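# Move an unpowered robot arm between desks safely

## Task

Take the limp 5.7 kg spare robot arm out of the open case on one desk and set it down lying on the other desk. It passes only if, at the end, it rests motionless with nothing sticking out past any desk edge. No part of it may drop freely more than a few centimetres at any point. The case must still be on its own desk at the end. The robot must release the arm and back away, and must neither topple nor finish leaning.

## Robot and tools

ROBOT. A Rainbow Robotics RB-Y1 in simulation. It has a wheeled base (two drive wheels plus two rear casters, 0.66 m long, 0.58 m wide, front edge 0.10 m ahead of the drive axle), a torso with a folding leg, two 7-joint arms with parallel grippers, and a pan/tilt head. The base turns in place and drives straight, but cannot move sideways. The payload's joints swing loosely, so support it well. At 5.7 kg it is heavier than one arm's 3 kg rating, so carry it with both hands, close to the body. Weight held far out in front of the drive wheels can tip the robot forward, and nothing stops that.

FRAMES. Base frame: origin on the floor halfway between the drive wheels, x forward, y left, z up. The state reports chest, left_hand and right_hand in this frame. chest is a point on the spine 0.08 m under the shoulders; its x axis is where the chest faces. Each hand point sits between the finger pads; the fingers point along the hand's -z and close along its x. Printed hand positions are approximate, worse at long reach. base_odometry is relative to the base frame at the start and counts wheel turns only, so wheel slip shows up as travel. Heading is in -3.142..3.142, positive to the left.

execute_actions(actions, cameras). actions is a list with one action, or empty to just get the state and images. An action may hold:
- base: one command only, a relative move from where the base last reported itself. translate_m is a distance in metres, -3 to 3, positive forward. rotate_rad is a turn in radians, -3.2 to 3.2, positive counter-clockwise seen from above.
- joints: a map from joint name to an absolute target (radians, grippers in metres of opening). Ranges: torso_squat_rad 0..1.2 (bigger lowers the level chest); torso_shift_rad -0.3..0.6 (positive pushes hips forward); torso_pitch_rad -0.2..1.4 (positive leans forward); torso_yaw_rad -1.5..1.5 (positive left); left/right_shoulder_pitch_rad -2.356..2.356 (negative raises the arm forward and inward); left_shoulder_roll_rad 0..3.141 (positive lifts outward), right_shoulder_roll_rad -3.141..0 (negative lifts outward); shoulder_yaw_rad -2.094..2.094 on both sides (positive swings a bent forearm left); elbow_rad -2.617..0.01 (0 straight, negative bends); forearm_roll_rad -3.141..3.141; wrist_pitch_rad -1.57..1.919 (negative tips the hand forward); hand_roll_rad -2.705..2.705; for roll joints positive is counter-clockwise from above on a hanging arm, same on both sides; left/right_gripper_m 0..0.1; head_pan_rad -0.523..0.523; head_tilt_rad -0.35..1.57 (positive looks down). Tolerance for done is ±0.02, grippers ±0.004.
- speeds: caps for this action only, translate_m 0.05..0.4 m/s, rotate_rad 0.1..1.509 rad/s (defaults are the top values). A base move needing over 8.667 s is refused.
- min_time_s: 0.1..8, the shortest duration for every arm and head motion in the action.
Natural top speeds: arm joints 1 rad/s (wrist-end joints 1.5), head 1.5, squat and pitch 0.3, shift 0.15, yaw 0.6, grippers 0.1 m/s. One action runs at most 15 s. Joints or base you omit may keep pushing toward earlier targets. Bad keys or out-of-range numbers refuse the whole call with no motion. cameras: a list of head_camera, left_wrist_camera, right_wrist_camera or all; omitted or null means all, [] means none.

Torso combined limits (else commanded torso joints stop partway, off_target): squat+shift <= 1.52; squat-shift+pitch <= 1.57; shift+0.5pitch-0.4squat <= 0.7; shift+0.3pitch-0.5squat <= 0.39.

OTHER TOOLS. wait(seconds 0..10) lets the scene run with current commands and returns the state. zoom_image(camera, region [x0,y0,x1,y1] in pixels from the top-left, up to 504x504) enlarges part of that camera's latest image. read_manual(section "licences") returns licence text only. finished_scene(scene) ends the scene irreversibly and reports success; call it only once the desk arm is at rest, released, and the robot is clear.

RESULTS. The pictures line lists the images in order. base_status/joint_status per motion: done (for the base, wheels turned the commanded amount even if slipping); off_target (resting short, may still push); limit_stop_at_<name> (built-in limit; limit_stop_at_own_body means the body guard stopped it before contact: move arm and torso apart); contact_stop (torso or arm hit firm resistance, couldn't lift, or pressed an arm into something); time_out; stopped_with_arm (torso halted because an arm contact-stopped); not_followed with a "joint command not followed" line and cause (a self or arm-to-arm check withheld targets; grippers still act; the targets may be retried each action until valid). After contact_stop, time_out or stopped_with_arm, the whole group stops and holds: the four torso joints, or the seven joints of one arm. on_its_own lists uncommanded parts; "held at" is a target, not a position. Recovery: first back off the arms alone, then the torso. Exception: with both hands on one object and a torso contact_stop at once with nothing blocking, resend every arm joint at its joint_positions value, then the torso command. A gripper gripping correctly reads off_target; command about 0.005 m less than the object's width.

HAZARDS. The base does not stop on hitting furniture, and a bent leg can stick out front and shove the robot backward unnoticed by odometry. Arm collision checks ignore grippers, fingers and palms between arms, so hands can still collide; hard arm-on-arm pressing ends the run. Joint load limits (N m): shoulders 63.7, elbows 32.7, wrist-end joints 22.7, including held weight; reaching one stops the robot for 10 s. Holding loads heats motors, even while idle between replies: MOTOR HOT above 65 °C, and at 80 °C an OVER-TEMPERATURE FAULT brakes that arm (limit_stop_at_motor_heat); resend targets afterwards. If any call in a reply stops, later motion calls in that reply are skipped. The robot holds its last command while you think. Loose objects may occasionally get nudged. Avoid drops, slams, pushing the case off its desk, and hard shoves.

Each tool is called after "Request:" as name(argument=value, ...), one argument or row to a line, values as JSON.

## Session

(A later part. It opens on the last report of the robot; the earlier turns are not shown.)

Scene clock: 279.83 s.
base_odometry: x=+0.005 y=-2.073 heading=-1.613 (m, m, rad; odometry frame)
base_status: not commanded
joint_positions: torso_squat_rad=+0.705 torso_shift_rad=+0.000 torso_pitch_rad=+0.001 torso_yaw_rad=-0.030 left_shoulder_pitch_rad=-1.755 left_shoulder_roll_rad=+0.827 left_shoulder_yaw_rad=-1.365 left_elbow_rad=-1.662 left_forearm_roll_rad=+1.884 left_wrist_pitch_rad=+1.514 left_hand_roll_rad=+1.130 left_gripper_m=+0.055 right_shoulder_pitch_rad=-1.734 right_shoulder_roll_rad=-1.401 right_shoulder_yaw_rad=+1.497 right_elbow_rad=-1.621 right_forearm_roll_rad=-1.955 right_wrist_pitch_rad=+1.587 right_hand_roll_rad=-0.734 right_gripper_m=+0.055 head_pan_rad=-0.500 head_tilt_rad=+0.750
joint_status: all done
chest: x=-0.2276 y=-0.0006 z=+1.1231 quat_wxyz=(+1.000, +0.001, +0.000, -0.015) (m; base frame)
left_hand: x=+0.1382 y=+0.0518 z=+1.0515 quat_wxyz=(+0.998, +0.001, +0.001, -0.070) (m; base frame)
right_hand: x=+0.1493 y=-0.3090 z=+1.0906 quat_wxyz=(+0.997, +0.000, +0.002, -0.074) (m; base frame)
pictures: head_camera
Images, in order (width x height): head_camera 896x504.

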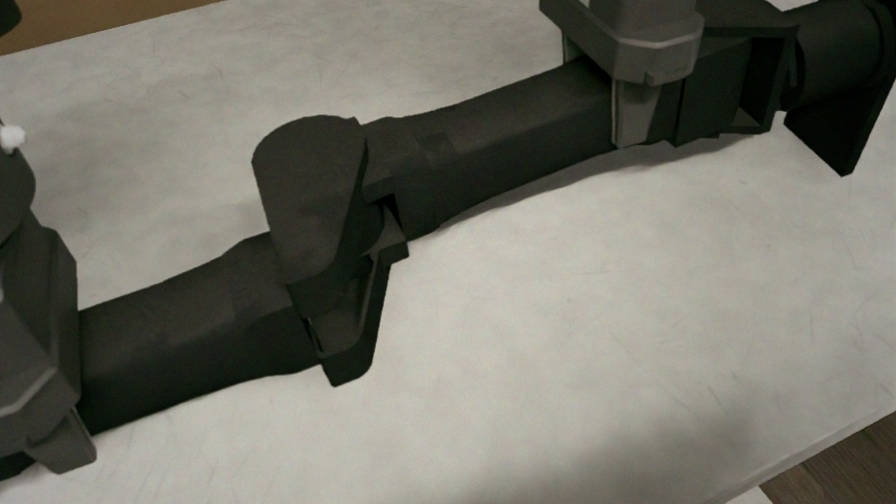

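Request:
execute_actions(
  actions=[
    {"joints":{"torso_squat_rad":0.728,"head_pan_rad":0.3}},
  ],
  cameras=["head_camera"],
)

Scene clock: 286.20 s.
base_odometry: x=+0.005 y=-2.073 heading=-1.613 (m, m, rad; odometry frame)
base_status: not commanded
joint_positions: torso_squat_rad=+0.728 torso_shift_rad=+0.000 torso_pitch_rad=+0.001 torso_yaw_rad=-0.030 left_shoulder_pitch_rad=-1.755 left_shoulder_roll_rad=+0.827 left_shoulder_yaw_rad=-1.365 left_elbow_rad=-1.662 left_forearm_roll_rad=+1.884 left_wrist_pitch_rad=+1.514 left_hand_roll_rad=+1.130 left_gripper_m=+0.055 right_shoulder_pitch_rad=-1.734 right_shoulder_roll_rad=-1.401 right_shoulder_yaw_rad=+1.497 right_elbow_rad=-1.621 right_forearm_roll_rad=-1.955 right_wrist_pitch_rad=+1.587 right_hand_roll_rad=-0.734 right_gripper_m=+0.055 head_pan_rad=+0.300 head_tilt_rad=+0.750
joint_status: all done
chest: x=-0.2276 y=-0.0006 z=+1.1125 quat_wxyz=(+1.000, +0.001, +0.000, -0.015) (m; base frame)
left_hand: x=+0.1382 y=+0.0518 z=+1.0409 quat_wxyz=(+0.998, +0.001, +0.001, -0.070) (m; base frame)
right_hand: x=+0.1493 y=-0.3090 z=+1.0800 quat_wxyz=(+0.997, +0.000, +0.002, -0.074) (m; base frame)
pictures: head_camera
Images, in order (width x height): head_camera 896x504.

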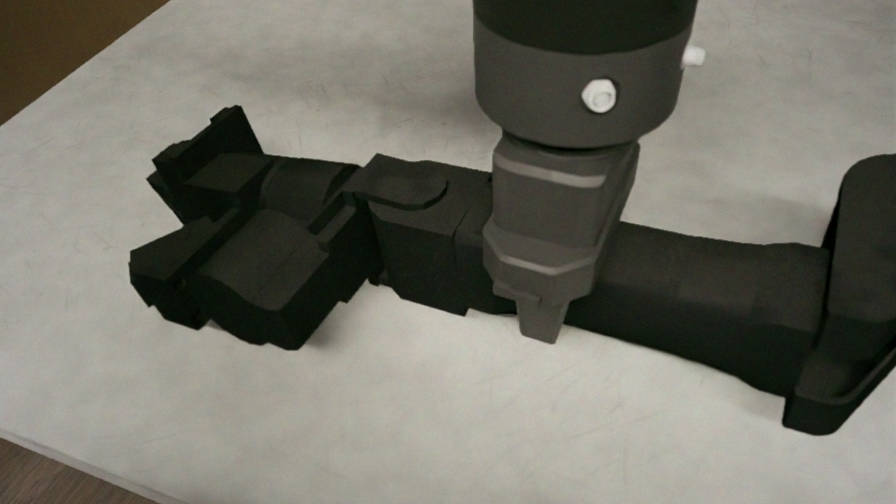

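Request:
execute_actions(
  actions=[
    {"joints":{"torso_squat_rad":0.765}},
  ],
  cameras=["head_camera"],
)

Scene clock: 289.03 s.
base_odometry: x=+0.005 y=-2.073 heading=-1.613 (m, m, rad; odometry frame)
base_status: not commanded
joint_positions: torso_squat_rad=+0.765 torso_shift_rad=+0.000 torso_pitch_rad=+0.001 torso_yaw_rad=-0.030 left_shoulder_pitch_rad=-1.755 left_shoulder_roll_rad=+0.827 left_shoulder_yaw_rad=-1.365 left_elbow_rad=-1.662 left_forearm_roll_rad=+1.884 left_wrist_pitch_rad=+1.514 left_hand_roll_rad=+1.130 left_gripper_m=+0.055 right_shoulder_pitch_rad=-1.734 right_shoulder_roll_rad=-1.401 right_shoulder_yaw_rad=+1.497 right_elbow_rad=-1.621 right_forearm_roll_rad=-1.955 right_wrist_pitch_rad=+1.587 right_hand_roll_rad=-0.734 right_gripper_m=+0.055 head_pan_rad=+0.300 head_tilt_rad=+0.750
joint_status: all done
chest: x=-0.2276 y=-0.0005 z=+1.0949 quat_wxyz=(+1.000, +0.001, +0.000, -0.015) (m; base frame)
left_hand: x=+0.1382 y=+0.0518 z=+1.0232 quat_wxyz=(+0.998, +0.001, +0.001, -0.070) (m; base frame)
right_hand: x=+0.1493 y=-0.3090 z=+1.0624 quat_wxyz=(+0.997, +0.000, +0.002, -0.074) (m; base frame)
pictures: head_camera
Images, in order (width x height): head_camera 896x504.

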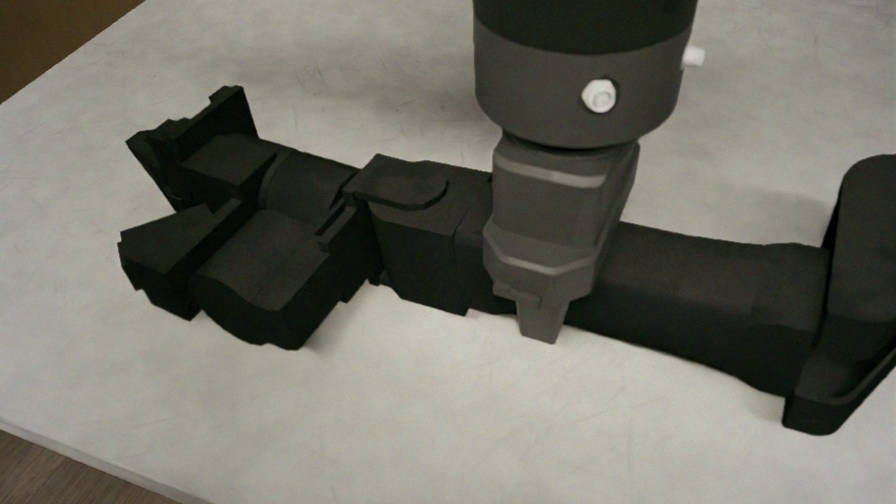

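Request:
execute_actions(
  actions=[
    {"joints":{"torso_squat_rad":0.787}},
  ],
  cameras=["head_camera"],
)

Scene clock: 291.67 s.
base_odometry: x=+0.005 y=-2.073 heading=-1.613 (m, m, rad; odometry frame)
base_status: not commanded
joint_positions: torso_squat_rad=+0.787 torso_shift_rad=+0.000 torso_pitch_rad=-0.001 torso_yaw_rad=-0.030 left_shoulder_pitch_rad=-1.757 left_shoulder_roll_rad=+0.828 left_shoulder_yaw_rad=-1.364 left_elbow_rad=-1.661 left_forearm_roll_rad=+1.884 left_wrist_pitch_rad=+1.514 left_hand_roll_rad=+1.130 left_gripper_m=+0.055 right_shoulder_pitch_rad=-1.738 right_shoulder_roll_rad=-1.402 right_shoulder_yaw_rad=+1.494 right_elbow_rad=-1.620 right_forearm_roll_rad=-1.955 right_wrist_pitch_rad=+1.587 right_hand_roll_rad=-0.734 right_gripper_m=+0.055 head_pan_rad=+0.300 head_tilt_rad=+0.750
joint_status: all done
chest: x=-0.2282 y=-0.0002 z=+1.0841 quat_wxyz=(+1.000, +0.000, +0.000, -0.015) (m; base frame)
left_hand: x=+0.1380 y=+0.0519 z=+1.0139 quat_wxyz=(+0.998, +0.000, +0.000, -0.070) (m; base frame)
right_hand: x=+0.1498 y=-0.3082 z=+1.0549 quat_wxyz=(+0.997, +0.001, -0.002, -0.074) (m; base frame)
pictures: head_camera
Images, in order (width x height): head_camera 896x504.

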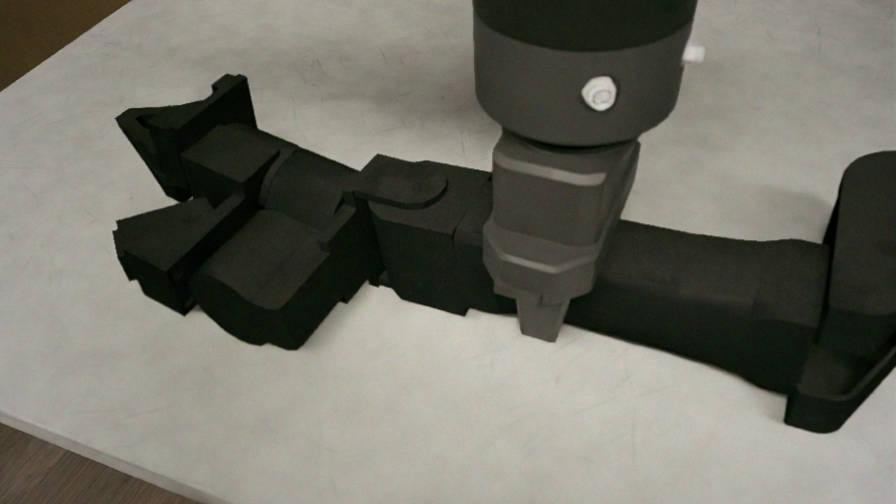

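Both arms unloaded; it's resting. Release.

Request:
execute_actions(
  actions=[
    {"joints":{"left_gripper_m":0.1,"right_gripper_m":0.1,"head_pan_rad":-0.15}},
  ],
)

Scene clock: 294.63 s.
base_odometry: x=+0.005 y=-2.073 heading=-1.613 (m, m, rad; odometry frame)
base_status: not commanded
joint_positions: torso_squat_rad=+0.787 torso_shift_rad=+0.000 torso_pitch_rad=+0.000 torso_yaw_rad=-0.030 left_shoulder_pitch_rad=-1.757 left_shoulder_roll_rad=+0.828 left_shoulder_yaw_rad=-1.364 left_elbow_rad=-1.661 left_forearm_roll_rad=+1.884 left_wrist_pitch_rad=+1.514 left_hand_roll_rad=+1.130 left_gripper_m=+0.100 right_shoulder_pitch_rad=-1.736 right_shoulder_roll_rad=-1.402 right_shoulder_yaw_rad=+1.495 right_elbow_rad=-1.620 right_forearm_roll_rad=-1.955 right_wrist_pitch_rad=+1.587 right_hand_roll_rad=-0.734 right_gripper_m=+0.100 head_pan_rad=-0.150 head_tilt_rad=+0.750
joint_status: all done
chest: x=-0.2281 y=-0.0003 z=+1.0841 quat_wxyz=(+1.000, +0.000, +0.000, -0.015) (m; base frame)
left_hand: x=+0.1382 y=+0.0519 z=+1.0137 quat_wxyz=(+0.998, +0.001, +0.000, -0.070) (m; base frame)
right_hand: x=+0.1496 y=-0.3087 z=+1.0539 quat_wxyz=(+0.997, +0.001, -0.001, -0.075) (m; base frame)
pictures: head_camera, left_wrist_camera, right_wrist_camera
Images, in order (width x height): head_camera 896x504, left_wrist_camera 644x364, right_wrist_camera 644x364.

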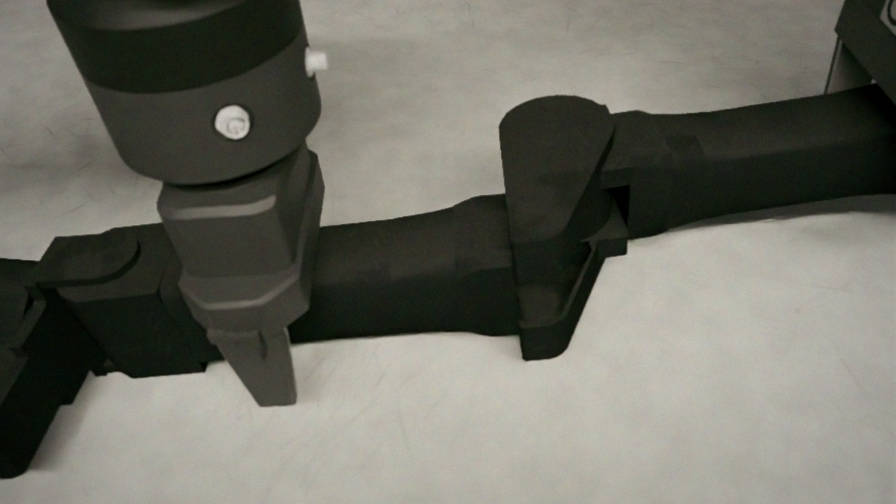

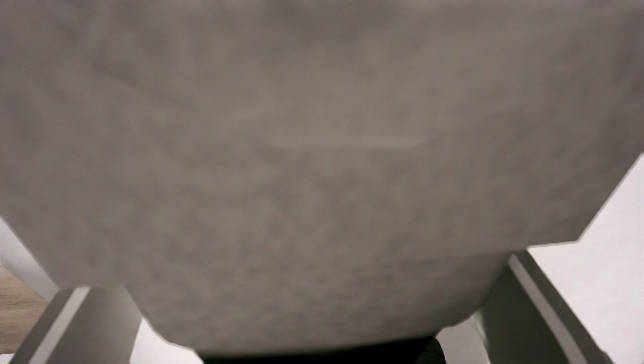

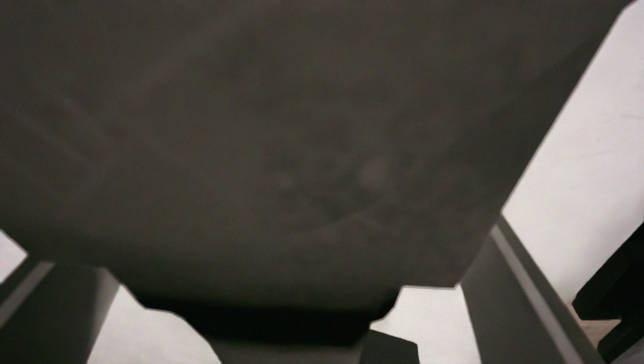

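Request:
execute_actions(
  actions=[
    {"joints":{"torso_squat_rad":0.45}},
  ],
  cameras=[],
)

Request:
execute_actions(
  actions=[
    {"base":{"translate_m":-0.8},"joints":{"torso_squat_rad":0.2,"torso_yaw_rad":0,"head_pan_rad":-0.05,"head_tilt_rad":0.45,"left_shoulder_roll_rad":1.5}},
  ],
  cameras=["head_camera"],
)

Scene clock: 299.70 s.
base_odometry: x=+0.005 y=-2.073 heading=-1.613 (m, m, rad; odometry frame)
base_status: not commanded
joint_positions: torso_squat_rad=+0.450 torso_shift_rad=+0.000 torso_pitch_rad=+0.000 torso_yaw_rad=-0.030 left_shoulder_pitch_rad=-1.757 left_shoulder_roll_rad=+0.828 left_shoulder_yaw_rad=-1.364 left_elbow_rad=-1.661 left_forearm_roll_rad=+1.884 left_wrist_pitch_rad=+1.514 left_hand_roll_rad=+1.130 left_gripper_m=+0.100 right_shoulder_pitch_rad=-1.736 right_shoulder_roll_rad=-1.402 right_shoulder_yaw_rad=+1.495 right_elbow_rad=-1.620 right_forearm_roll_rad=-1.955 right_wrist_pitch_rad=+1.587 right_hand_roll_rad=-0.734 right_gripper_m=+0.100 head_pan_rad=-0.150 head_tilt_rad=+0.750
joint_status: all done
chest: x=-0.2280 y=-0.0004 z=+1.2202 quat_wxyz=(+1.000, +0.000, +0.000, -0.015) (m; base frame)
left_hand: x=+0.1383 y=+0.0519 z=+1.1498 quat_wxyz=(+0.998, +0.001, +0.000, -0.070) (m; base frame)
right_hand: x=+0.1496 y=-0.3088 z=+1.1898 quat_wxyz=(+0.997, +0.001, -0.001, -0.075) (m; base frame)
pictures: none
No camera images: the call's "cameras" was empty. Leave "cameras" out to get every camera's image.

Scene clock: 303.30 s.
base_odometry: x=+0.039 y=-1.274 heading=-1.614 (m, m, rad; odometry frame)
base_status: done
joint_positions: torso_squat_rad=+0.200 torso_shift_rad=+0.000 torso_pitch_rad=+0.000 torso_yaw_rad=+0.000 left_shoulder_pitch_rad=-1.757 left_shoulder_roll_rad=+1.500 left_shoulder_yaw_rad=-1.364 left_elbow_rad=-1.661 left_forearm_roll_rad=+1.884 left_wrist_pitch_rad=+1.514 left_hand_roll_rad=+1.130 left_gripper_m=+0.100 right_shoulder_pitch_rad=-1.736 right_shoulder_roll_rad=-1.402 right_shoulder_yaw_rad=+1.495 right_elbow_rad=-1.620 right_forearm_roll_rad=-1.955 right_wrist_pitch_rad=+1.587 right_hand_roll_rad=-0.734 right_gripper_m=+0.100 head_pan_rad=-0.050 head_tilt_rad=+0.450
joint_status: all done
chest: x=-0.2281 y=-0.0004 z=+1.2760 quat_wxyz=(+1.000, +0.000, +0.000, +0.000) (m; base frame)
left_hand: x=+0.1851 y=+0.3004 z=+1.3020 quat_wxyz=(+0.959, -0.054, -0.114, +0.252) (m; base frame)
right_hand: x=+0.1586 y=-0.2973 z=+1.2455 quat_wxyz=(+0.998, +0.001, +0.000, -0.060) (m; base frame)
pictures: head_camera
Images, in order (width x height): head_camera 896x504.

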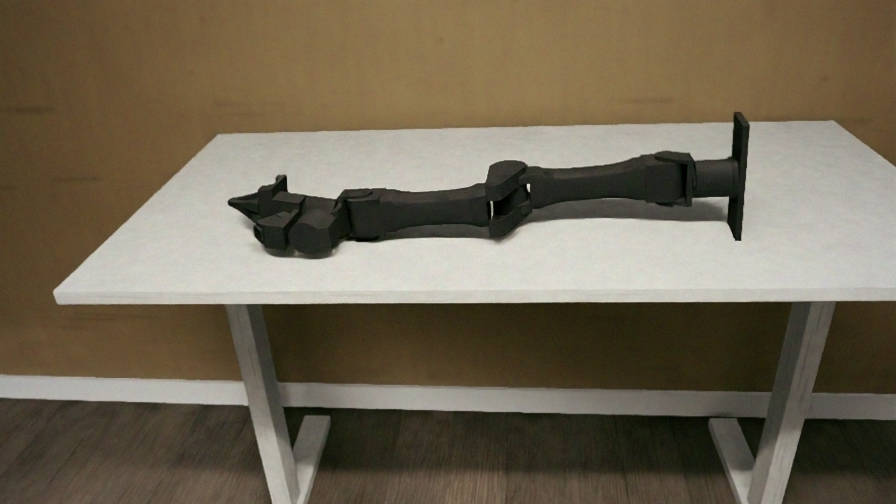

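Request:
finished_scene(
  scene=2,
)

The scene is finished: the task was done.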